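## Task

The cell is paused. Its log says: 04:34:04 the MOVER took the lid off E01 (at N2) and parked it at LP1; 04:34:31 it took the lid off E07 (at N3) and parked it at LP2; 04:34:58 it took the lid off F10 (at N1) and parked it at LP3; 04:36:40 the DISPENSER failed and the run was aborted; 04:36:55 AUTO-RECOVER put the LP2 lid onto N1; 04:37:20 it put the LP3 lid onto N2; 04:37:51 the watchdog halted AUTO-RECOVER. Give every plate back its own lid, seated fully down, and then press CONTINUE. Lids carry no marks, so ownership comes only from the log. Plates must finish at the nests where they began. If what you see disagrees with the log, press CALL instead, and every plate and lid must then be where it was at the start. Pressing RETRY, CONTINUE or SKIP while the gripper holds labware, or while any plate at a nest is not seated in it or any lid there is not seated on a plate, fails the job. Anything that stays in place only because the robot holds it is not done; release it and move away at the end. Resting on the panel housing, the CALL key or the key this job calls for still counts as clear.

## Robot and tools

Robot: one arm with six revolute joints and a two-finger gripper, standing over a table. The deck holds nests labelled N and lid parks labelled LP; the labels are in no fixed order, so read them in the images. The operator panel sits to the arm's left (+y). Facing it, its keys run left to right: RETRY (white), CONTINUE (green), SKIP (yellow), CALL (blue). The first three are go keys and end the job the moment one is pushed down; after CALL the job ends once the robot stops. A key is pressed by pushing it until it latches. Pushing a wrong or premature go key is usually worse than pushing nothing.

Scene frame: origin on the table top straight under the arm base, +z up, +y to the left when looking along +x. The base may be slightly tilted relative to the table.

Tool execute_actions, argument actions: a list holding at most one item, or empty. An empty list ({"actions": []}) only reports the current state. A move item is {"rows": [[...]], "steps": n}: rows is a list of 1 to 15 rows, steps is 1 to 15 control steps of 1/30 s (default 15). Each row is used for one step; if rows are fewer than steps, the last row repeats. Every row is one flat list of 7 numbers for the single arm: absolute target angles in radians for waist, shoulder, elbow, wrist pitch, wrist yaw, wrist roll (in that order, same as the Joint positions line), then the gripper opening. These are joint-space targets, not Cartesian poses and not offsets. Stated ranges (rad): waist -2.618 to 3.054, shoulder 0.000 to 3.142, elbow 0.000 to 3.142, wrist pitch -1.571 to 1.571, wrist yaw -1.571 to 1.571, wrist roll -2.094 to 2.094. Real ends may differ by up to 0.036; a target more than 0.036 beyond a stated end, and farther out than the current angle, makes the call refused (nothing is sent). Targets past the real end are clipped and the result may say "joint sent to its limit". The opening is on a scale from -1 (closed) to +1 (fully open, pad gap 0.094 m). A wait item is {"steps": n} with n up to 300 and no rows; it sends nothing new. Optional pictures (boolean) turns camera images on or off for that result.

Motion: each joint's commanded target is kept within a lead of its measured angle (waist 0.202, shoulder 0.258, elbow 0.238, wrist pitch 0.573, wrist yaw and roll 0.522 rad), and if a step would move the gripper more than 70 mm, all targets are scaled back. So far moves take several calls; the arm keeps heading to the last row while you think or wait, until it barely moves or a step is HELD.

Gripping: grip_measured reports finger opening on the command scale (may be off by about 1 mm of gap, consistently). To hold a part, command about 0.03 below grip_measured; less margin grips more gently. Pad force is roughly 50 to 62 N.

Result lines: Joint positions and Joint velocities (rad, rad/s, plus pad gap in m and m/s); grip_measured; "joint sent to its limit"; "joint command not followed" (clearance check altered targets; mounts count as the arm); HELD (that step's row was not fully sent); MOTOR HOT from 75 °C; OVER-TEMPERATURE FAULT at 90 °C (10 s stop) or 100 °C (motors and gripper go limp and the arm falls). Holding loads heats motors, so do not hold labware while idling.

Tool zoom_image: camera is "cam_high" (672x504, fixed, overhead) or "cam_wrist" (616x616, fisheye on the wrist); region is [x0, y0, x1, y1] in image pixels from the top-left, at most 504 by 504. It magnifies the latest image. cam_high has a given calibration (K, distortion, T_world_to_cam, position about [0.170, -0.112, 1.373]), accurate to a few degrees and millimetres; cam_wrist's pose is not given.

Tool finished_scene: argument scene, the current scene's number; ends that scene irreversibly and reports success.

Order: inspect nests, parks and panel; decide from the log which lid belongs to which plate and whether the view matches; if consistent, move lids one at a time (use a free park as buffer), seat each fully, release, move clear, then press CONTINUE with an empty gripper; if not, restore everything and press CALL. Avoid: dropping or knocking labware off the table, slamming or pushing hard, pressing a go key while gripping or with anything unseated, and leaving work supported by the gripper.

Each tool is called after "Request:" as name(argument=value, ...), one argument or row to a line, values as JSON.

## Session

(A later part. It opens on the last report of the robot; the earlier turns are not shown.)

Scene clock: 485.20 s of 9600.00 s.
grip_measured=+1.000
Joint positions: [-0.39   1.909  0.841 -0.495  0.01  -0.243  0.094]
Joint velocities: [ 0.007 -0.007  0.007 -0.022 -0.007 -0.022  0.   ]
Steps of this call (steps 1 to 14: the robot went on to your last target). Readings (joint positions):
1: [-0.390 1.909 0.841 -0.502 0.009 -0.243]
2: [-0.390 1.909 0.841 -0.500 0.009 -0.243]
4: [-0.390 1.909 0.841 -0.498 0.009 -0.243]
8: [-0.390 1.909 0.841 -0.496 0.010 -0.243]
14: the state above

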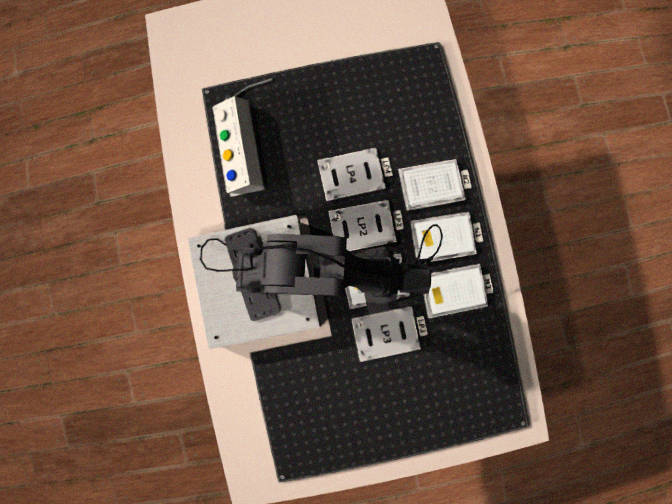

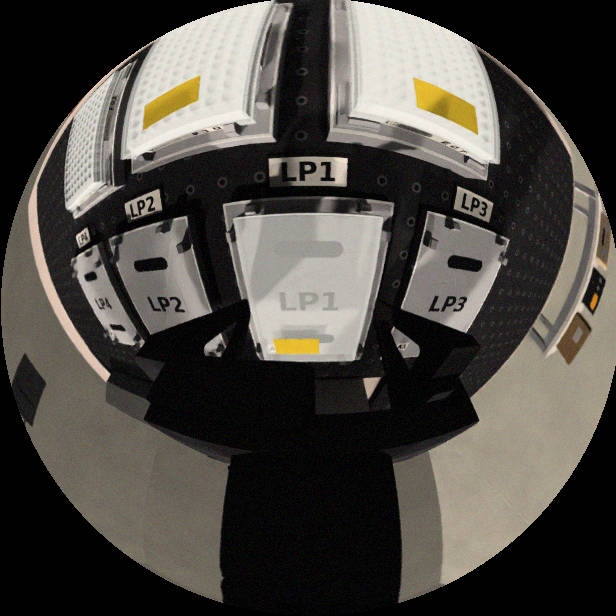

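Request:
execute_actions(
  actions=[
    {"rows": [[-0.392,1.912,0.832,-0.490,0.009,-0.245,1],[-0.392,1.912,0.830,-0.490,0.007,-0.245,1],[-0.392,1.912,0.828,-0.490,0.005,-0.245,1],[-0.392,1.912,0.826,-0.490,0.003,-0.245,1],[-0.392,1.912,0.824,-0.490,0.001,-0.245,1],[-0.392,1.912,0.822,-0.490,-0.001,-0.245,1],[-0.392,1.912,0.821,-0.490,-0.002,-0.245,1],[-0.392,1.912,0.820,-0.490,-0.003,-0.245,1],[-0.392,1.912,0.820,-0.490,-0.003,-0.245,1],[-0.392,1.912,0.820,-0.490,-0.003,-0.245,1],[-0.392,1.912,0.820,-0.490,-0.003,-0.245,1],[-0.392,1.912,0.820,-0.490,-0.003,-0.245,1],[-0.392,1.912,0.820,-0.490,-0.003,-0.245,1],[-0.392,1.912,0.820,-0.490,-0.003,-0.245,1],[-0.392,1.912,0.820,-0.490,-0.003,-0.245,1]], "steps": 15},
  ],
  pictures=false,
)

Request:
execute_actions(
  actions=[
    {"steps": 10},
  ],
)

Request:
zoom_image(
  camera="cam_wrist",
  region=[210, 190, 410, 370],
)

Scene clock: 491.97 s of 9600.00 s.
grip_measured=+1.000
Joint positions: [-0.39   1.909  0.83  -0.495  0.007 -0.243  0.094]
Joint velocities: [ 0.012  0.007 -0.012 -0.022 -0.037 -0.037  0.   ]
Steps of this call (steps 1 to 15: the robot went on to your last target; steps 16 to 90: nothing new was sent; then 3.27 s passed at rest; steps 91 to 105: all 15 steps of this action). Readings (joint positions):
91: [-0.390 1.909 0.841 -0.495 0.010 -0.243]
92: [-0.390 1.909 0.841 -0.495 0.010 -0.243]
94: [-0.390 1.909 0.841 -0.495 0.010 -0.243]
98: [-0.390 1.909 0.840 -0.495 0.008 -0.243]
105: the state above

Scene clock: 492.30 s of 9600.00 s.
grip_measured=+1.000
Joint positions: [-0.39   1.909  0.83  -0.495  0.006 -0.243  0.094]
Joint velocities: [-0.002  0.002 -0.017  0.007  0.022 -0.007  0.   ]
Steps of this call (steps 1 to 10: the robot went on to your last target). Readings (joint positions):
1: [-0.390 1.909 0.830 -0.495 0.007 -0.243]
2: [-0.390 1.909 0.830 -0.495 0.007 -0.243]
4: [-0.390 1.909 0.830 -0.495 0.006 -0.243]
8: [-0.390 1.909 0.830 -0.495 0.006 -0.243]
10: the state above

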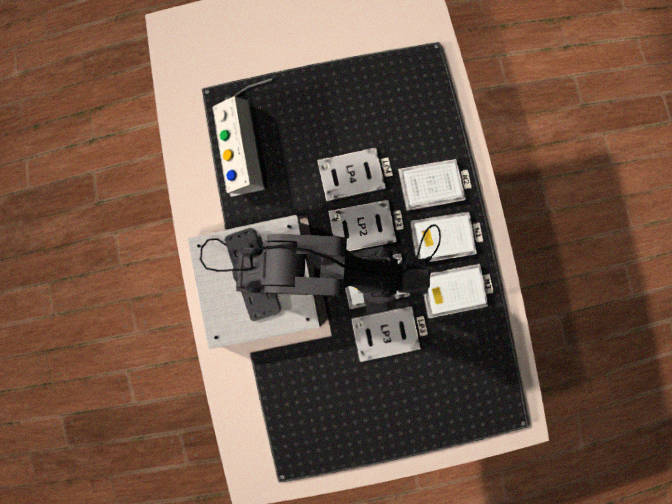

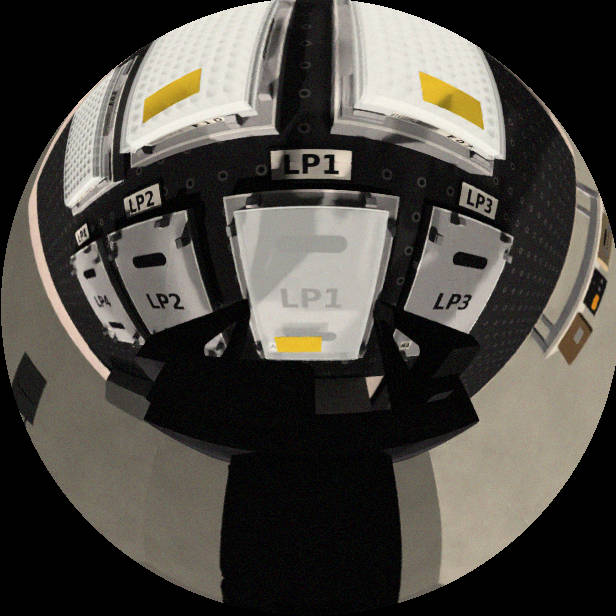

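Region (210, 190, 410, 370) of cam_wrist's 616x616 image, scaled by 2.520, with more detail than that image has; it fills the top 454 rows of this view, and the rest is white.

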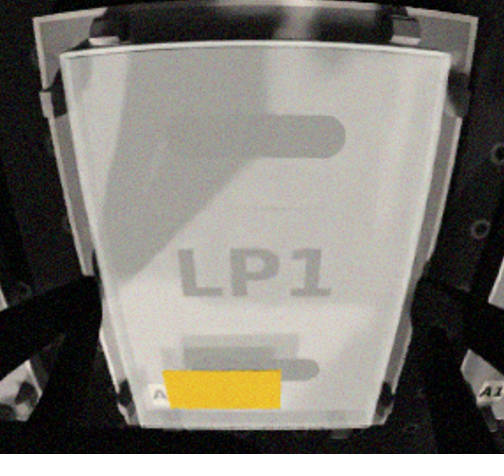

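Request:
execute_actions(
  actions=[
    {"rows": [[-0.390,1.909,0.830,-0.495,0.006,-0.243,0.97],[-0.390,1.909,0.830,-0.495,0.006,-0.243,0.94],[-0.390,1.909,0.830,-0.495,0.006,-0.243,0.91],[-0.390,1.909,0.830,-0.495,0.006,-0.243,0.88],[-0.390,1.909,0.830,-0.495,0.006,-0.243,0.85],[-0.390,1.909,0.830,-0.495,0.006,-0.243,0.83],[-0.390,1.909,0.830,-0.495,0.006,-0.243,0.81],[-0.390,1.909,0.830,-0.495,0.006,-0.243,0.795],[-0.390,1.909,0.830,-0.495,0.006,-0.243,0.785],[-0.390,1.909,0.830,-0.495,0.006,-0.243,0.775],[-0.390,1.909,0.830,-0.495,0.006,-0.243,0.765],[-0.390,1.909,0.830,-0.495,0.006,-0.243,0.757],[-0.390,1.909,0.830,-0.495,0.006,-0.243,0.751],[-0.390,1.909,0.830,-0.495,0.006,-0.243,0.747],[-0.390,1.909,0.830,-0.495,0.006,-0.243,0.747]], "steps": 15},
  ],
  pictures=false,
)

Request:
execute_actions(
  actions=[
    {"steps": 10},
  ],
  pictures=false,
)

Scene clock: 496.13 s of 9600.00 s.
grip_measured=+0.776
Joint positions: [-0.39   1.909  0.83  -0.495  0.006 -0.243  0.083]
Joint velocities: [ 0.012 -0.007 -0.002  0.095 -0.081  0.007  0.   ]
Steps of this call (steps 1 to 15: the robot went on to your last target; steps 16 to 90: nothing new was sent; then 0.33 s passed at rest; steps 91 to 105: all 15 steps of this action). Readings (joint positions):
91: [-0.390 1.909 0.830 -0.495 0.006 -0.243]
92: [-0.390 1.909 0.830 -0.495 0.006 -0.243]
94: [-0.390 1.909 0.830 -0.495 0.006 -0.243]
98: [-0.390 1.909 0.830 -0.495 0.006 -0.243]
105: the state above

Scene clock: 496.47 s of 9600.00 s.
grip_measured=+0.776
Joint positions: [-0.39   1.909  0.83  -0.495  0.006 -0.243  0.083]
Joint velocities: [-0.012 -0.027  0.012 -0.007 -0.081 -0.007  0.001]
Steps of this call (steps 1 to 10: the robot went on to your last target). Readings (joint positions):
1: [-0.390 1.909 0.830 -0.495 0.006 -0.243]
2: [-0.390 1.909 0.830 -0.495 0.006 -0.243]
4: [-0.390 1.909 0.830 -0.495 0.006 -0.243]
8: [-0.390 1.909 0.830 -0.495 0.006 -0.243]
10: the state above

Request:
execute_actions(
  actions=[
    {"rows": [[-0.390,1.890,0.830,-0.500,0.006,-0.243,0.747],[-0.390,1.882,0.830,-0.504,0.006,-0.243,0.747],[-0.390,1.876,0.830,-0.507,0.006,-0.243,0.747],[-0.390,1.872,0.830,-0.509,0.006,-0.243,0.747],[-0.390,1.868,0.830,-0.512,0.006,-0.243,0.747],[-0.390,1.864,0.830,-0.515,0.006,-0.243,0.747],[-0.390,1.860,0.830,-0.518,0.006,-0.243,0.747],[-0.390,1.856,0.830,-0.521,0.006,-0.243,0.747],[-0.390,1.852,0.830,-0.524,0.006,-0.243,0.747],[-0.390,1.849,0.830,-0.527,0.006,-0.243,0.747],[-0.390,1.846,0.830,-0.529,0.006,-0.243,0.747],[-0.390,1.844,0.830,-0.531,0.006,-0.243,0.747],[-0.390,1.842,0.830,-0.533,0.006,-0.243,0.747],[-0.390,1.842,0.830,-0.533,0.006,-0.243,0.747],[-0.390,1.842,0.830,-0.533,0.006,-0.243,0.747]], "steps": 15},
  ],
  pictures=false,
)

Request:
execute_actions(
  actions=[
    {"steps": 8},
  ],
)

Request:
zoom_image(
  camera="cam_wrist",
  region=[210, 190, 410, 370],
)

Scene clock: 523.93 s of 9600.00 s.
grip_measured=+0.776
Joint positions: [-0.39   1.872  0.83  -0.515  0.006 -0.243  0.083]
Joint velocities: [-0.002 -0.032 -0.007 -0.007  0.007 -0.022  0.001]
Steps of this call (steps 1 to 15: the robot went on to your last target; steps 16 to 90: nothing new was sent; then 23.97 s passed at rest; steps 91 to 105: all 15 steps of this action). Readings (joint positions):
91: [-0.390 1.909 0.830 -0.495 0.006 -0.243]
92: [-0.390 1.909 0.830 -0.495 0.006 -0.243]
94: [-0.390 1.909 0.830 -0.495 0.006 -0.243]
98: [-0.390 1.900 0.830 -0.501 0.006 -0.243]
105: the state above

Scene clock: 524.20 s of 9600.00 s.
grip_measured=+0.776
Joint positions: [-0.39   1.871  0.83  -0.519  0.006 -0.243  0.083]
Joint velocities: [-0.007  0.007 -0.012 -0.022 -0.007  0.037 -0.001]
Steps of this call (steps 1 to 8: the robot went on to your last target). Readings (joint positions):
1: [-0.390 1.871 0.830 -0.515 0.006 -0.243]
2: [-0.390 1.871 0.830 -0.516 0.006 -0.243]
4: [-0.390 1.871 0.830 -0.518 0.006 -0.243]
8: the state above

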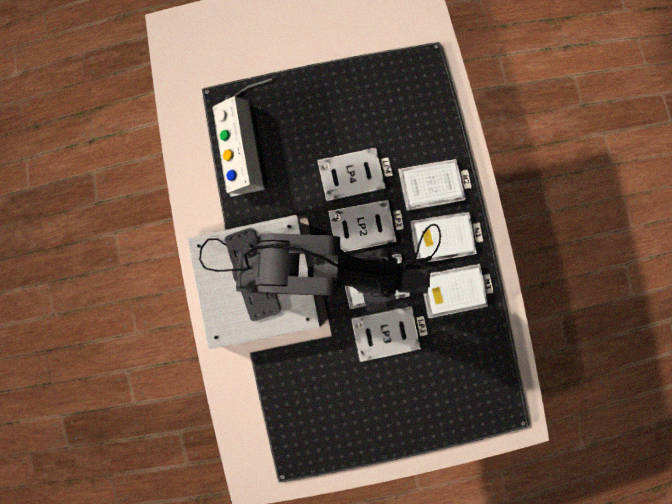

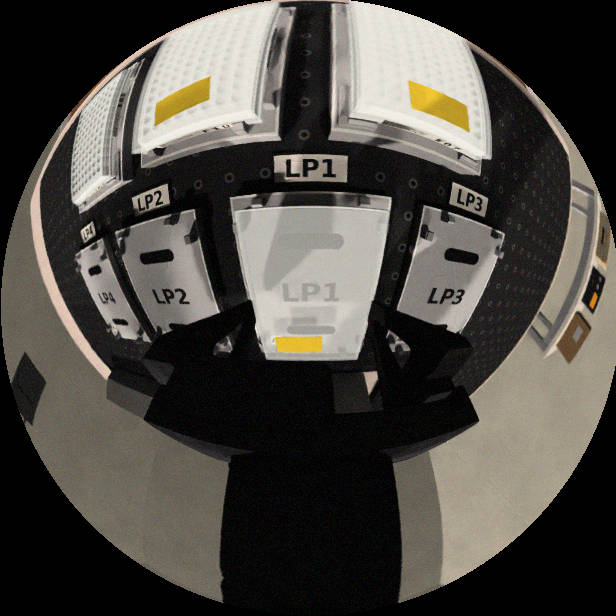

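Region (210, 190, 410, 370) of cam_wrist's 616x616 image, scaled by 2.520, with more detail than that image has; it fills the top 454 rows of this view, and the rest is white.

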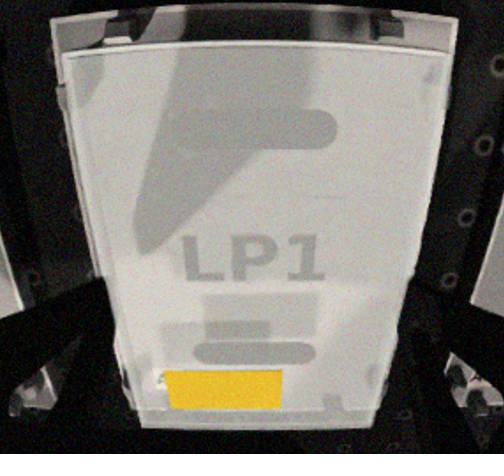

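Request:
execute_actions(
  actions=[
    {"rows": [[-0.390,1.848,0.841,-0.535,0.006,-0.243,0.747],[-0.390,1.854,0.854,-0.538,0.006,-0.243,0.747],[-0.390,1.860,0.865,-0.542,0.006,-0.243,0.747],[-0.390,1.865,0.871,-0.548,0.006,-0.243,0.747],[-0.390,1.869,0.879,-0.556,0.006,-0.243,0.747],[-0.390,1.872,0.889,-0.566,0.006,-0.243,0.747],[-0.389,1.874,0.899,-0.576,0.006,-0.242,0.747],[-0.387,1.875,0.912,-0.589,0.006,-0.240,0.747],[-0.384,1.875,0.926,-0.603,0.006,-0.237,0.747],[-0.380,1.875,0.941,-0.618,0.006,-0.232,0.747],[-0.375,1.876,0.957,-0.633,0.006,-0.227,0.747],[-0.368,1.878,0.974,-0.649,0.006,-0.220,0.747],[-0.361,1.881,0.993,-0.664,0.006,-0.212,0.747],[-0.352,1.886,1.012,-0.679,0.006,-0.203,0.747],[-0.343,1.891,1.033,-0.694,0.006,-0.193,0.747]], "steps": 15},
  ],
  pictures=false,
)

Request:
execute_actions(
  actions=[
    {"rows": [[-0.333,1.898,1.055,-0.709,0.006,-0.182,0.747],[-0.322,1.906,1.077,-0.723,0.006,-0.171,0.747],[-0.311,1.915,1.100,-0.738,0.006,-0.158,0.747],[-0.298,1.925,1.125,-0.752,0.006,-0.145,0.747],[-0.285,1.936,1.149,-0.766,0.006,-0.131,0.747],[-0.272,1.947,1.175,-0.779,0.006,-0.117,0.747],[-0.258,1.960,1.200,-0.793,0.006,-0.102,0.747],[-0.243,1.973,1.227,-0.806,0.006,-0.086,0.747],[-0.228,1.986,1.254,-0.819,0.006,-0.070,0.747],[-0.213,2.001,1.281,-0.832,0.006,-0.054,0.747],[-0.197,2.016,1.309,-0.845,0.006,-0.037,0.747],[-0.181,2.031,1.336,-0.857,0.006,-0.021,0.747],[-0.165,2.047,1.364,-0.869,0.006,-0.003,0.747],[-0.149,2.063,1.392,-0.881,0.006,0.014,0.747],[-0.132,2.080,1.421,-0.893,0.006,0.032,0.747]], "steps": 15},
  ],
  pictures=false,
)

Request:
execute_actions(
  actions=[
    {"rows": [[-0.116,2.097,1.449,-0.904,0.006,0.049,0.747],[-0.100,2.114,1.477,-0.915,0.006,0.067,0.747],[-0.083,2.131,1.505,-0.926,0.006,0.084,0.747],[-0.067,2.149,1.533,-0.936,0.006,0.101,0.747],[-0.051,2.166,1.560,-0.946,0.006,0.119,0.747],[-0.035,2.183,1.587,-0.956,0.006,0.135,0.747],[-0.019,2.201,1.614,-0.965,0.006,0.152,0.747],[-0.004,2.218,1.641,-0.975,0.006,0.168,0.747],[0.011,2.235,1.667,-0.983,0.006,0.184,0.747],[0.026,2.252,1.692,-0.992,0.006,0.200,0.747],[0.040,2.269,1.717,-1.000,0.008,0.215,0.747],[0.053,2.285,1.741,-1.008,0.010,0.229,0.747],[0.066,2.301,1.764,-1.015,0.012,0.243,0.747],[0.079,2.316,1.786,-1.022,0.014,0.256,0.747],[0.090,2.331,1.808,-1.029,0.016,0.269,0.747]], "steps": 15},
  ],
  pictures=false,
)

Request:
execute_actions(
  actions=[
    {"rows": [[0.101,2.346,1.829,-1.035,0.018,0.280,0.747],[0.111,2.359,1.848,-1.041,0.020,0.291,0.747],[0.120,2.373,1.867,-1.046,0.022,0.301,0.747],[0.129,2.385,1.884,-1.051,0.024,0.310,0.747],[0.136,2.397,1.901,-1.056,0.025,0.318,0.747],[0.143,2.407,1.916,-1.060,0.025,0.325,0.747],[0.148,2.417,1.929,-1.064,0.025,0.330,0.747],[0.152,2.426,1.942,-1.068,0.025,0.335,0.747],[0.155,2.434,1.952,-1.071,0.025,0.338,0.747],[0.157,2.441,1.962,-1.073,0.025,0.340,0.747],[0.158,2.446,1.970,-1.075,0.025,0.341,0.747],[0.158,2.451,1.976,-1.077,0.025,0.341,0.747],[0.158,2.454,1.980,-1.078,0.025,0.341,0.747],[0.158,2.456,1.983,-1.079,0.025,0.341,0.747],[0.158,2.457,1.984,-1.079,0.025,0.341,0.747]], "steps": 15},
  ],
  pictures=false,
)

Request:
execute_actions(
  actions=[
    {"steps": 20},
  ],
)

Request:
zoom_image(
  camera="cam_wrist",
  region=[210, 190, 410, 370],
)

Scene clock: 564.90 s of 9600.00 s.
grip_measured=+0.776
Joint positions: [-0.37   1.872  0.973 -0.629  0.007 -0.224  0.083]
Joint velocities: [ 0.222  0.037  0.559 -0.447  0.022  0.212 -0.001]
Steps of this call (steps 1 to 15: the robot went on to your last target; steps 16 to 90: nothing new was sent; then 37.20 s passed at rest; steps 91 to 105: all 15 steps of this action). Readings (joint positions):
91: [-0.390 1.871 0.830 -0.520 0.006 -0.243]
92: [-0.390 1.871 0.830 -0.521 0.006 -0.243]
94: [-0.390 1.871 0.834 -0.527 0.006 -0.243]
98: [-0.390 1.871 0.864 -0.552 0.006 -0.243]
105: the state above

Scene clock: 565.40 s of 9600.00 s.
grip_measured=+0.776
Joint positions: [-0.17   2.044  1.35  -0.827  0.007 -0.042  0.083]
Joint velocities: [ 0.457  0.471  0.823 -0.33   0.022  0.432  0.001]
Steps of this call (steps 1 to 15: all 15 steps of this action). Readings (joint positions):
1: [-0.361 1.874 0.994 -0.643 0.007 -0.217]
2: [-0.351 1.879 1.016 -0.656 0.007 -0.209]
4: [-0.329 1.895 1.062 -0.682 0.007 -0.191]
8: [-0.278 1.940 1.160 -0.736 0.007 -0.146]
15: the state above

Scene clock: 565.90 s of 9600.00 s.
grip_measured=+0.776
Joint positions: [ 0.063  2.299  1.746 -0.978  0.007  0.202  0.083]
Joint velocities: [ 0.349  0.457  0.637 -0.227 -0.095  0.418  0.   ]
Steps of this call (steps 1 to 15: all 15 steps of this action). Readings (joint positions):
1: [-0.154 2.060 1.378 -0.840 0.007 -0.026]
2: [-0.137 2.077 1.406 -0.851 0.007 -0.009]
4: [-0.104 2.111 1.463 -0.874 0.007 0.024]
8: [-0.039 2.181 1.572 -0.916 0.007 0.092]
15: the state above

Scene clock: 566.40 s of 9600.00 s.
grip_measured=+0.776
Joint positions: [ 0.157  2.45   1.951 -1.054  0.012  0.325  0.083]
Joint velocities: [-0.002  0.071  0.081 -0.051 -0.037  0.081 -0.   ]
Steps of this call (steps 1 to 15: all 15 steps of this action). Readings (joint positions):
1: [0.076 2.315 1.768 -0.986 0.007 0.216]
2: [0.088 2.330 1.789 -0.993 0.007 0.229]
4: [0.109 2.358 1.828 -1.007 0.009 0.254]
8: [0.141 2.406 1.892 -1.030 0.011 0.293]
15: the state above

Scene clock: 567.07 s of 9600.00 s.
grip_measured=+0.776
Joint positions: [ 0.157  2.453  1.956 -1.066  0.015  0.335  0.083]
Joint velocities: [-0.012 -0.022 -0.012  0.007  0.11  -0.022 -0.001]
Steps of this call (steps 1 to 20: the robot went on to your last target). Readings (joint positions):
1: [0.157 2.452 1.953 -1.056 0.013 0.327]
2: [0.157 2.453 1.954 -1.057 0.014 0.329]
4: [0.157 2.453 1.955 -1.060 0.014 0.331]
8: [0.157 2.453 1.956 -1.064 0.015 0.333]
20: the state above

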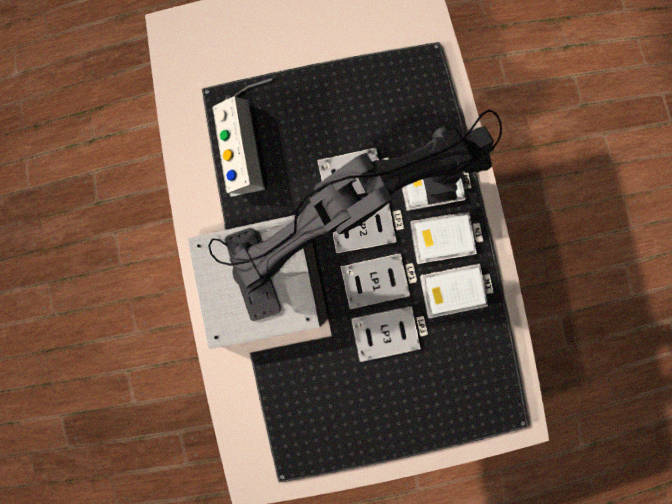

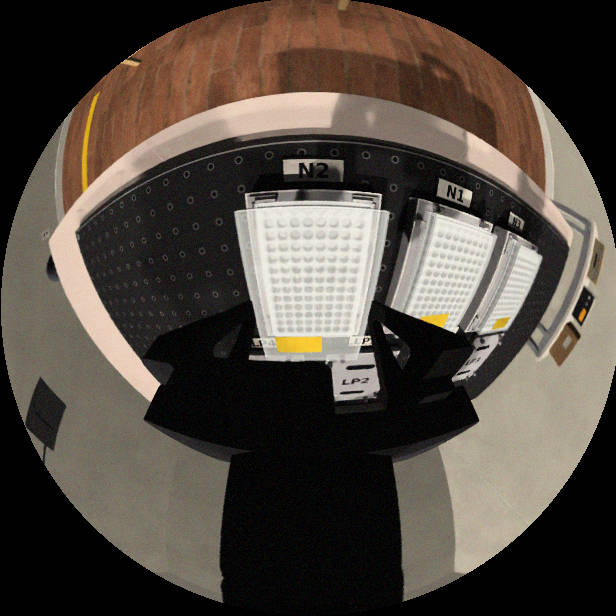

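Region (210, 190, 410, 370) of cam_wrist's 616x616 image, scaled by 2.520, with more detail than that image has; it fills the top 454 rows of this view, and the rest is white.

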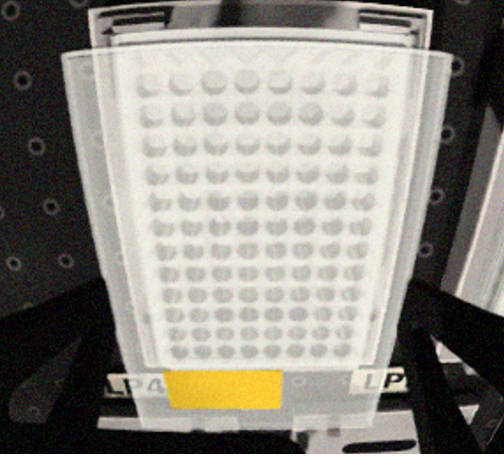

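Request:
execute_actions(
  actions=[
    {"rows": [[0.155,2.458,1.970,-1.060,0.022,0.338,0.747],[0.153,2.460,1.970,-1.054,0.022,0.338,0.747],[0.151,2.463,1.970,-1.049,0.022,0.338,0.747],[0.149,2.466,1.970,-1.045,0.022,0.338,0.747],[0.147,2.470,1.970,-1.041,0.022,0.338,0.747],[0.146,2.474,1.970,-1.037,0.022,0.338,0.747],[0.145,2.478,1.970,-1.033,0.022,0.338,0.747],[0.145,2.482,1.970,-1.030,0.022,0.338,0.747],[0.145,2.485,1.970,-1.027,0.022,0.338,0.747],[0.145,2.488,1.970,-1.024,0.022,0.338,0.747],[0.145,2.490,1.970,-1.022,0.022,0.338,0.747],[0.145,2.492,1.970,-1.021,0.022,0.338,0.747],[0.145,2.493,1.970,-1.020,0.022,0.338,0.747],[0.145,2.493,1.970,-1.020,0.022,0.338,0.747],[0.145,2.493,1.970,-1.020,0.022,0.338,0.747]], "steps": 15},
  ],
  pictures=false,
)

Request:
execute_actions(
  actions=[
    {"steps": 14},
  ],
)

Request:
zoom_image(
  camera="cam_wrist",
  region=[210, 190, 410, 370],
)

Scene clock: 573.50 s of 9600.00 s.
grip_measured=+0.776
Joint positions: [ 0.157  2.492  1.956 -1.043  0.015  0.335  0.083]
Joint velocities: [-0.002  0.071 -0.007 -0.007 -0.022 -0.022 -0.   ]
Steps of this call (steps 1 to 15: the robot went on to your last target; steps 16 to 90: nothing new was sent; then 2.93 s passed at rest; steps 91 to 105: all 15 steps of this action). Readings (joint positions):
91: [0.157 2.453 1.956 -1.066 0.015 0.335]
92: [0.157 2.453 1.956 -1.066 0.015 0.335]
94: [0.157 2.453 1.956 -1.065 0.015 0.335]
98: [0.157 2.460 1.956 -1.057 0.015 0.335]
105: the state above

Scene clock: 573.97 s of 9600.00 s.
grip_measured=+0.776
Joint positions: [ 0.157  2.495  1.956 -1.037  0.015  0.335  0.083]
Joint velocities: [-0.012  0.002 -0.007  0.037  0.022 -0.022  0.001]
Steps of this call (steps 1 to 14: the robot went on to your last target). Readings (joint positions):
1: [0.157 2.494 1.956 -1.042 0.015 0.335]
2: [0.157 2.495 1.956 -1.041 0.015 0.335]
4: [0.157 2.495 1.956 -1.041 0.015 0.335]
8: [0.157 2.495 1.956 -1.038 0.015 0.335]
14: the state above

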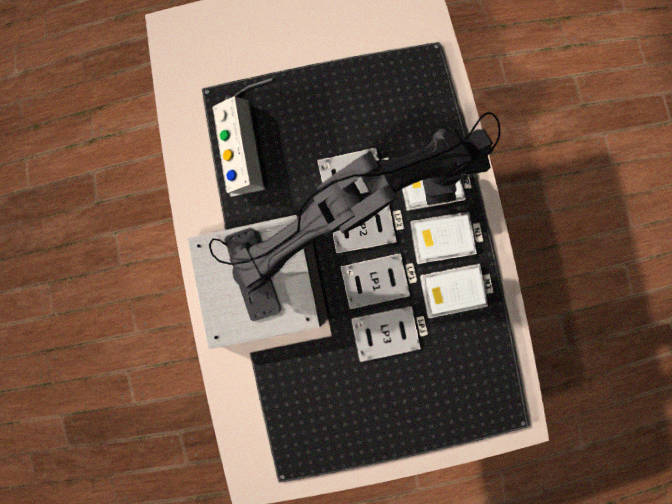

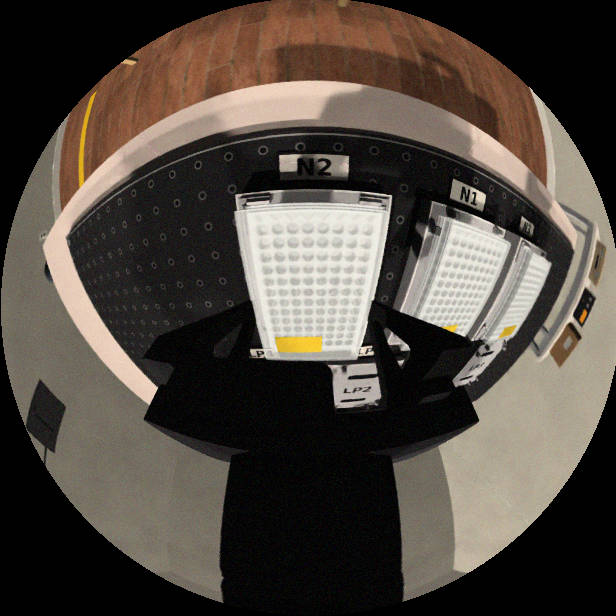

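Region (210, 190, 410, 370) of cam_wrist's 616x616 image, scaled by 2.520, with more detail than that image has; it fills the top 454 rows of this view, and the rest is white.

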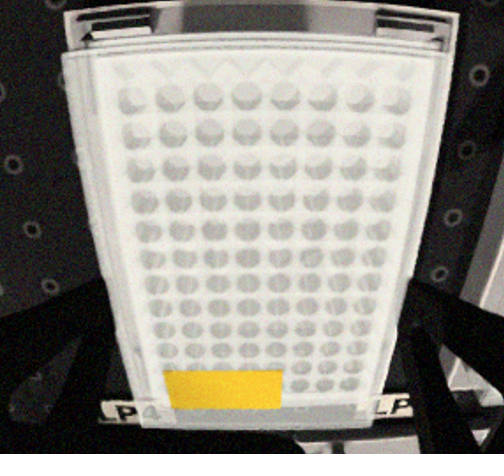

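Request:
execute_actions(
  actions=[
    {"rows": [[0.152,2.494,1.970,-1.025,0.023,0.338,0.747],[0.152,2.494,1.970,-1.025,0.025,0.338,0.747],[0.152,2.494,1.970,-1.025,0.027,0.338,0.747],[0.152,2.494,1.970,-1.025,0.029,0.338,0.747],[0.152,2.494,1.970,-1.025,0.031,0.338,0.747],[0.152,2.494,1.970,-1.025,0.032,0.338,0.747],[0.152,2.494,1.970,-1.025,0.033,0.338,0.747],[0.152,2.494,1.970,-1.025,0.033,0.338,0.747],[0.152,2.494,1.970,-1.025,0.033,0.338,0.747],[0.152,2.494,1.970,-1.025,0.033,0.338,0.747],[0.152,2.494,1.970,-1.025,0.033,0.338,0.747],[0.152,2.494,1.970,-1.025,0.033,0.338,0.747],[0.152,2.494,1.970,-1.025,0.033,0.338,0.747],[0.152,2.494,1.970,-1.025,0.033,0.338,0.747],[0.152,2.494,1.970,-1.025,0.033,0.338,0.747]], "steps": 15},
  ],
  pictures=false,
)

Request:
execute_actions(
  actions=[
    {"steps": 8},
  ],
)

Request:
zoom_image(
  camera="cam_wrist",
  region=[210, 190, 410, 370],
)

Scene clock: 581.57 s of 9600.00 s.
grip_measured=+0.776
Joint positions: [ 0.157  2.495  1.956 -1.037  0.022  0.335  0.083]
Joint velocities: [ 0.002 -0.007 -0.017 -0.022 -0.066  0.066  0.001]
Steps of this call (steps 1 to 15: the robot went on to your last target; steps 16 to 90: nothing new was sent; then 4.10 s passed at rest; steps 91 to 105: all 15 steps of this action). Readings (joint positions):
91: [0.157 2.495 1.956 -1.037 0.015 0.335]
92: [0.157 2.495 1.956 -1.037 0.015 0.335]
94: [0.157 2.495 1.956 -1.037 0.016 0.335]
98: [0.157 2.495 1.956 -1.037 0.019 0.335]
105: the state above

Scene clock: 581.83 s of 9600.00 s.
grip_measured=+0.776
Joint positions: [ 0.157  2.495  1.956 -1.037  0.023  0.335  0.083]
Joint velocities: [-0.002  0.002 -0.012  0.037 -0.007 -0.022 -0.001]
Steps of this call (steps 1 to 8: the robot went on to your last target). Readings (joint positions):
1: [0.157 2.495 1.956 -1.037 0.022 0.335]
2: [0.157 2.495 1.956 -1.037 0.023 0.335]
4: [0.157 2.495 1.956 -1.037 0.023 0.335]
8: the state above

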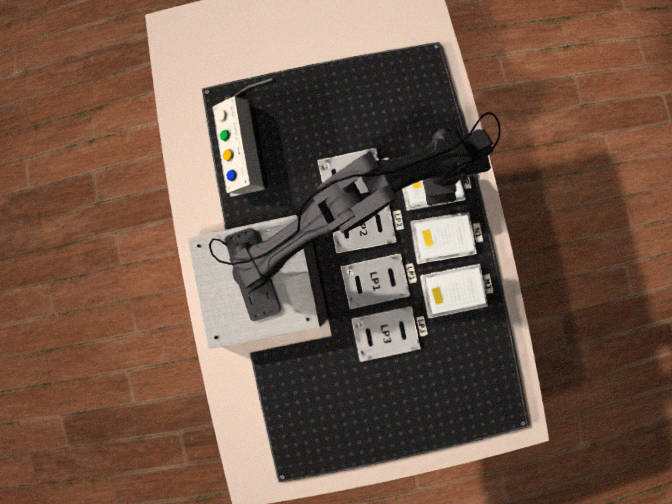

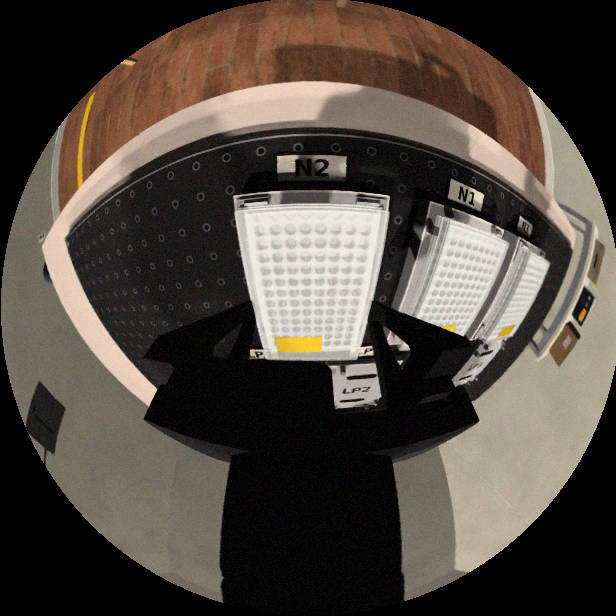

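Region (210, 190, 410, 370) of cam_wrist's 616x616 image, scaled by 2.520, with more detail than that image has; it fills the top 454 rows of this view, and the rest is white.

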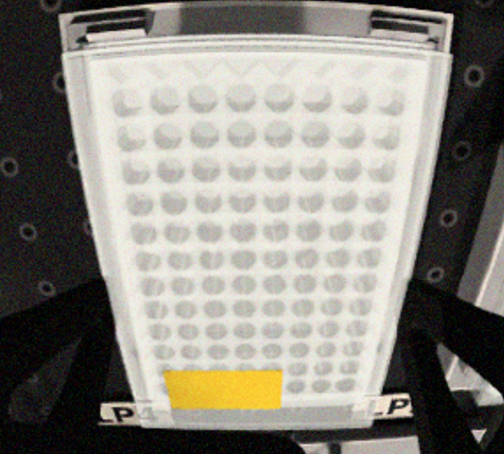

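Request:
execute_actions(
  actions=[
    {"rows": [[0.157,2.497,1.970,-1.022,0.033,0.338,0.747],[0.157,2.499,1.970,-1.020,0.033,0.338,0.747],[0.157,2.501,1.970,-1.019,0.033,0.338,0.747],[0.157,2.503,1.970,-1.018,0.033,0.338,0.747],[0.157,2.504,1.970,-1.017,0.033,0.338,0.747],[0.157,2.505,1.970,-1.016,0.033,0.338,0.747],[0.157,2.506,1.970,-1.015,0.033,0.338,0.747],[0.157,2.507,1.970,-1.014,0.033,0.338,0.747],[0.157,2.508,1.970,-1.013,0.033,0.338,0.747],[0.157,2.509,1.970,-1.012,0.033,0.338,0.747],[0.157,2.510,1.970,-1.011,0.033,0.338,0.747],[0.157,2.510,1.970,-1.010,0.033,0.338,0.747],[0.157,2.510,1.970,-1.009,0.033,0.338,0.747],[0.157,2.510,1.970,-1.008,0.033,0.338,0.747],[0.157,2.510,1.970,-1.008,0.033,0.338,0.747]], "steps": 15},
  ],
  pictures=false,
)

Request:
execute_actions(
  actions=[
    {"steps": 14},
  ],
)

Request:
zoom_image(
  camera="cam_wrist",
  region=[210, 190, 410, 370],
)

Scene clock: 587.70 s of 9600.00 s.
grip_measured=+0.776
Joint positions: [ 0.157  2.495  1.956 -1.03   0.023  0.335  0.083]
Joint velocities: [ 0.007 -0.007  0.007 -0.007 -0.007 -0.066 -0.001]
Steps of this call (steps 1 to 15: the robot went on to your last target; steps 16 to 90: nothing new was sent; then 2.37 s passed at rest; steps 91 to 105: all 15 steps of this action). Readings (joint positions):
91: [0.157 2.495 1.956 -1.037 0.023 0.335]
92: [0.157 2.495 1.956 -1.037 0.023 0.335]
94: [0.157 2.495 1.956 -1.037 0.023 0.335]
98: [0.157 2.495 1.956 -1.035 0.023 0.335]
105: the state above

Scene clock: 588.17 s of 9600.00 s.
grip_measured=+0.776
Joint positions: [ 0.157  2.495  1.956 -1.03   0.023  0.335  0.083]
Joint velocities: [-0.012 -0.012 -0.002 -0.037 -0.007 -0.022  0.001]
Steps of this call (steps 1 to 14: the robot went on to your last target). Readings (joint positions):
1: [0.157 2.495 1.956 -1.030 0.023 0.335]
2: [0.157 2.495 1.956 -1.030 0.023 0.335]
4: [0.157 2.495 1.956 -1.030 0.023 0.335]
8: [0.157 2.495 1.956 -1.030 0.023 0.335]
14: the state above

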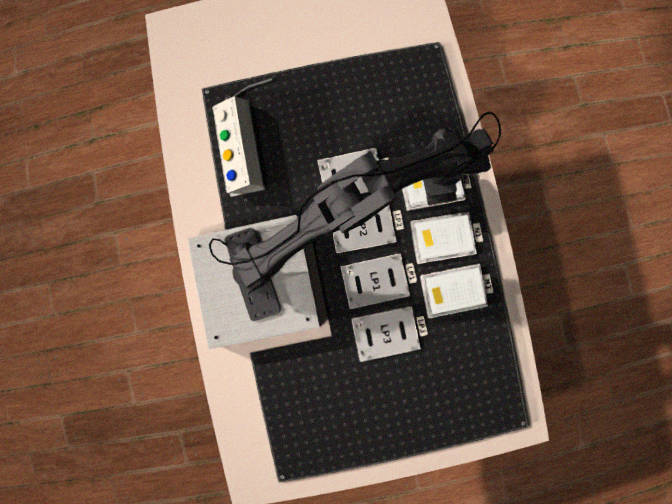

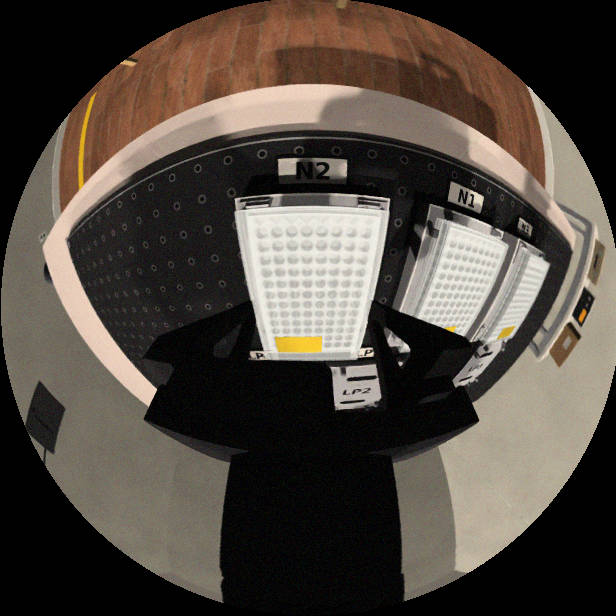

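Region (210, 190, 410, 370) of cam_wrist's 616x616 image, scaled by 2.520, with more detail than that image has; it fills the top 454 rows of this view, and the rest is white.

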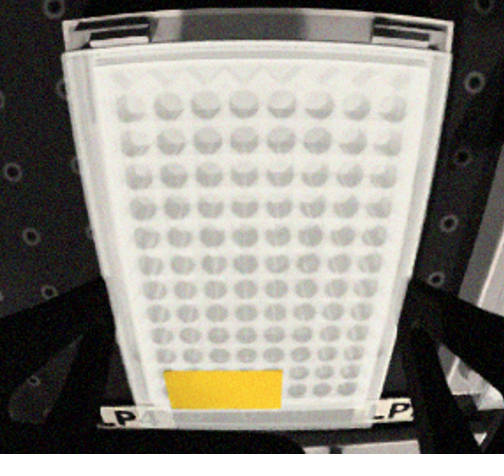

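Request:
execute_actions(
  actions=[
    {"rows": [[0.157,2.510,1.970,-1.012,0.033,0.338,0.747],[0.157,2.511,1.970,-1.012,0.033,0.338,0.747],[0.157,2.512,1.970,-1.012,0.033,0.338,0.747],[0.157,2.513,1.970,-1.012,0.033,0.338,0.747],[0.157,2.514,1.970,-1.012,0.033,0.338,0.747],[0.157,2.514,1.970,-1.012,0.033,0.338,0.747],[0.157,2.514,1.970,-1.011,0.033,0.338,0.747],[0.157,2.514,1.970,-1.011,0.033,0.338,0.747],[0.157,2.514,1.970,-1.010,0.033,0.338,0.747],[0.157,2.514,1.970,-1.010,0.033,0.338,0.747],[0.157,2.514,1.970,-1.009,0.033,0.338,0.747],[0.157,2.514,1.970,-1.009,0.033,0.338,0.747],[0.157,2.514,1.970,-1.008,0.033,0.338,0.747],[0.157,2.514,1.970,-1.008,0.033,0.338,0.747],[0.157,2.514,1.970,-1.008,0.033,0.338,0.747]], "steps": 15},
  ],
  pictures=false,
)

Request:
execute_actions(
  actions=[
    {"steps": 12},
  ],
)

Request:
zoom_image(
  camera="cam_wrist",
  region=[210, 190, 410, 370],
)

Scene clock: 595.63 s of 9600.00 s.
grip_measured=+0.776
Joint positions: [ 0.157  2.507  1.956 -1.027  0.024  0.335  0.083]
Joint velocities: [-0.007 -0.002 -0.002  0.007  0.007 -0.051  0.001]
Steps of this call (steps 1 to 15: the robot went on to your last target; steps 16 to 90: nothing new was sent; then 3.97 s passed at rest; steps 91 to 105: all 15 steps of this action). Readings (joint positions):
91: [0.157 2.495 1.956 -1.030 0.023 0.335]
92: [0.157 2.495 1.956 -1.030 0.023 0.335]
94: [0.157 2.497 1.956 -1.029 0.023 0.335]
98: [0.157 2.506 1.956 -1.029 0.023 0.335]
105: the state above

Scene clock: 596.03 s of 9600.00 s.
grip_measured=+0.776
Joint positions: [ 0.157  2.507  1.956 -1.027  0.024  0.335  0.083]
Joint velocities: [-0.007 -0.012 -0.007  0.007  0.037  0.051 -0.   ]
Steps of this call (steps 1 to 12: the robot went on to your last target). Readings (joint positions):
1: [0.157 2.507 1.956 -1.027 0.024 0.335]
2: [0.157 2.507 1.956 -1.027 0.024 0.335]
4: [0.157 2.507 1.956 -1.027 0.024 0.335]
8: [0.157 2.507 1.956 -1.027 0.024 0.335]
12: the state above

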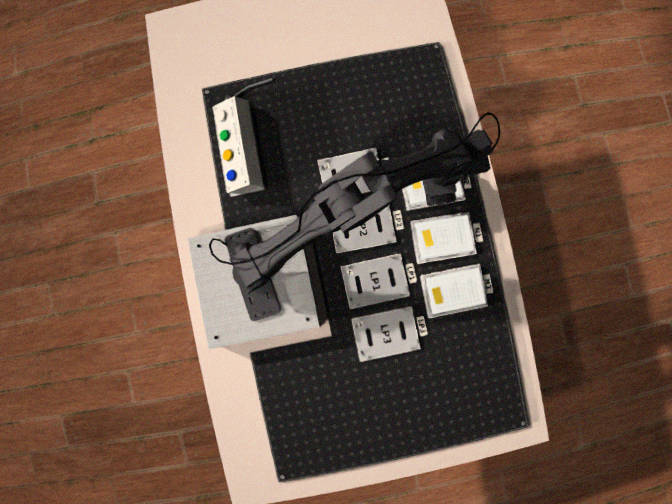

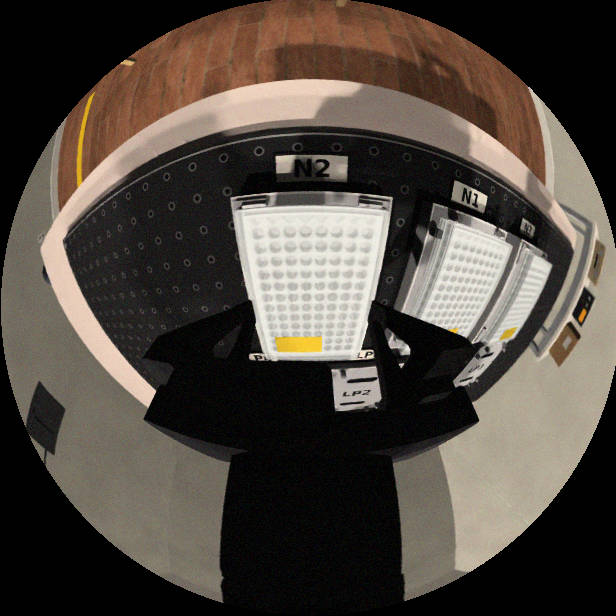

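Region (210, 190, 410, 370) of cam_wrist's 616x616 image, scaled by 2.520, with more detail than that image has; it fills the top 454 rows of this view, and the rest is white.

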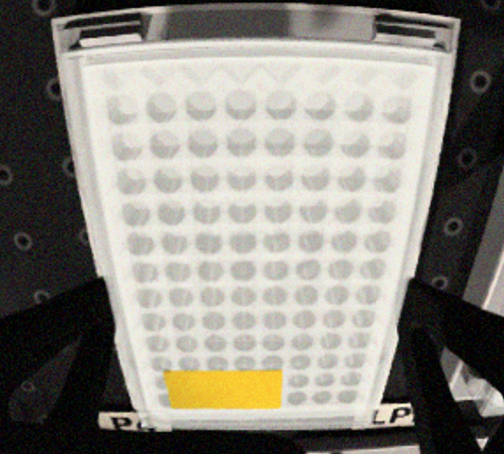

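Request:
execute_actions(
  actions=[
    {"rows": [[0.157,2.507,1.956,-1.027,0.024,0.335,0.755],[0.157,2.507,1.956,-1.027,0.024,0.335,0.765],[0.157,2.507,1.956,-1.027,0.024,0.335,0.775],[0.157,2.507,1.956,-1.027,0.024,0.335,0.785],[0.157,2.507,1.956,-1.027,0.024,0.335,0.80],[0.157,2.507,1.956,-1.027,0.024,0.335,0.82],[0.157,2.507,1.956,-1.027,0.024,0.335,0.84],[0.157,2.507,1.956,-1.027,0.024,0.335,0.865],[0.157,2.507,1.956,-1.027,0.024,0.335,0.89],[0.157,2.507,1.956,-1.027,0.024,0.335,0.915],[0.157,2.507,1.956,-1.027,0.024,0.335,0.94],[0.157,2.507,1.956,-1.027,0.024,0.335,0.96],[0.157,2.507,1.956,-1.027,0.024,0.335,0.98],[0.157,2.507,1.956,-1.027,0.024,0.335,1.0],[0.157,2.507,1.956,-1.027,0.024,0.335,1.0]], "steps": 15},
  ],
  pictures=false,
)

Request:
execute_actions(
  actions=[
    {"steps": 8},
  ],
)

Request:
zoom_image(
  camera="cam_wrist",
  region=[210, 190, 410, 370],
)

Scene clock: 601.47 s of 9600.00 s.
grip_measured=+1.000
Joint positions: [ 0.157  2.507  1.956 -1.027  0.024  0.335  0.094]
Joint velocities: [ 0.007 -0.007 -0.007  0.007 -0.081 -0.037  0.   ]
Steps of this call (steps 1 to 15: the robot went on to your last target; steps 16 to 90: nothing new was sent; then 1.93 s passed at rest; steps 91 to 105: all 15 steps of this action). Readings (joint positions):
91: [0.157 2.507 1.956 -1.027 0.024 0.335]
92: [0.157 2.507 1.956 -1.027 0.024 0.335]
94: [0.157 2.507 1.956 -1.027 0.024 0.335]
98: [0.157 2.507 1.956 -1.027 0.024 0.335]
105: the state above

Scene clock: 601.73 s of 9600.00 s.
grip_measured=+1.000
Joint positions: [ 0.157  2.507  1.956 -1.027  0.024  0.335  0.094]
Joint velocities: [ 0.007 -0.007 -0.002  0.007  0.007 -0.007  0.   ]
Steps of this call (steps 1 to 8: the robot went on to your last target). Readings (joint positions):
1: [0.157 2.507 1.956 -1.027 0.024 0.335]
2: [0.157 2.507 1.956 -1.027 0.024 0.335]
4: [0.157 2.507 1.956 -1.027 0.024 0.335]
8: the state above

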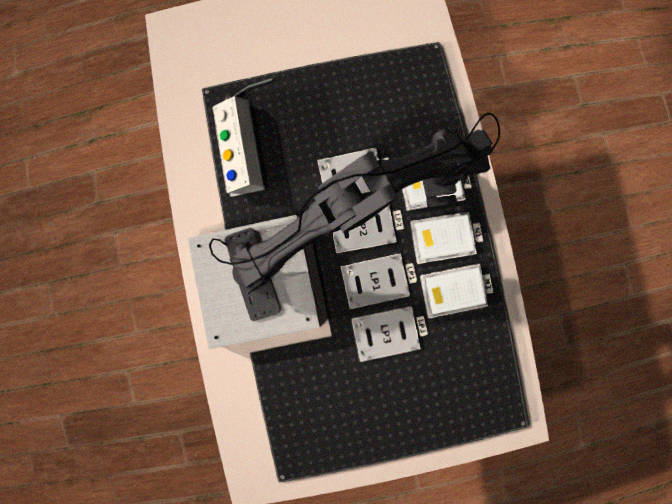

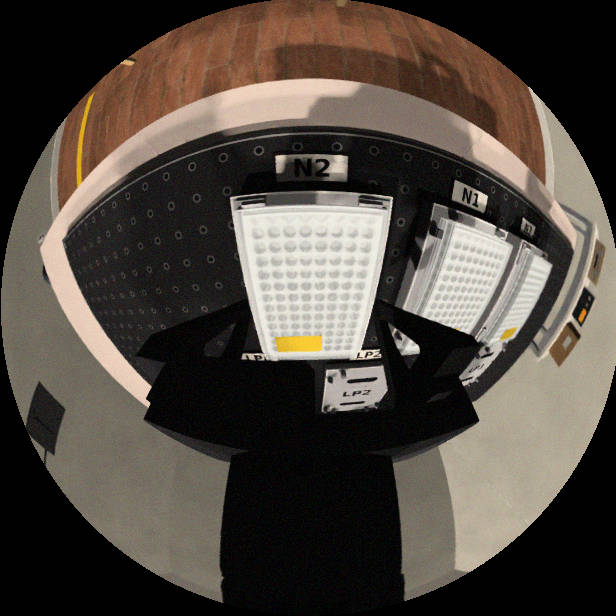

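Region (210, 190, 410, 370) of cam_wrist's 616x616 image, scaled by 2.520, with more detail than that image has; it fills the top 454 rows of this view, and the rest is white.

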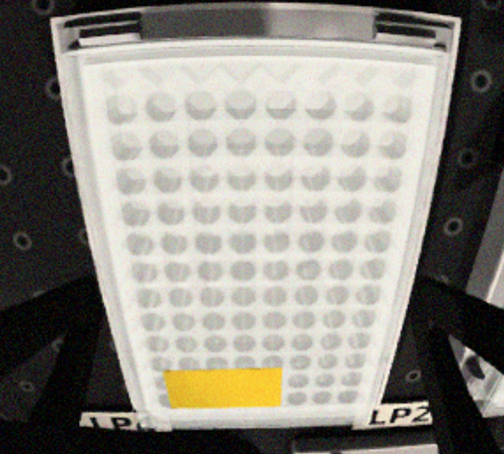

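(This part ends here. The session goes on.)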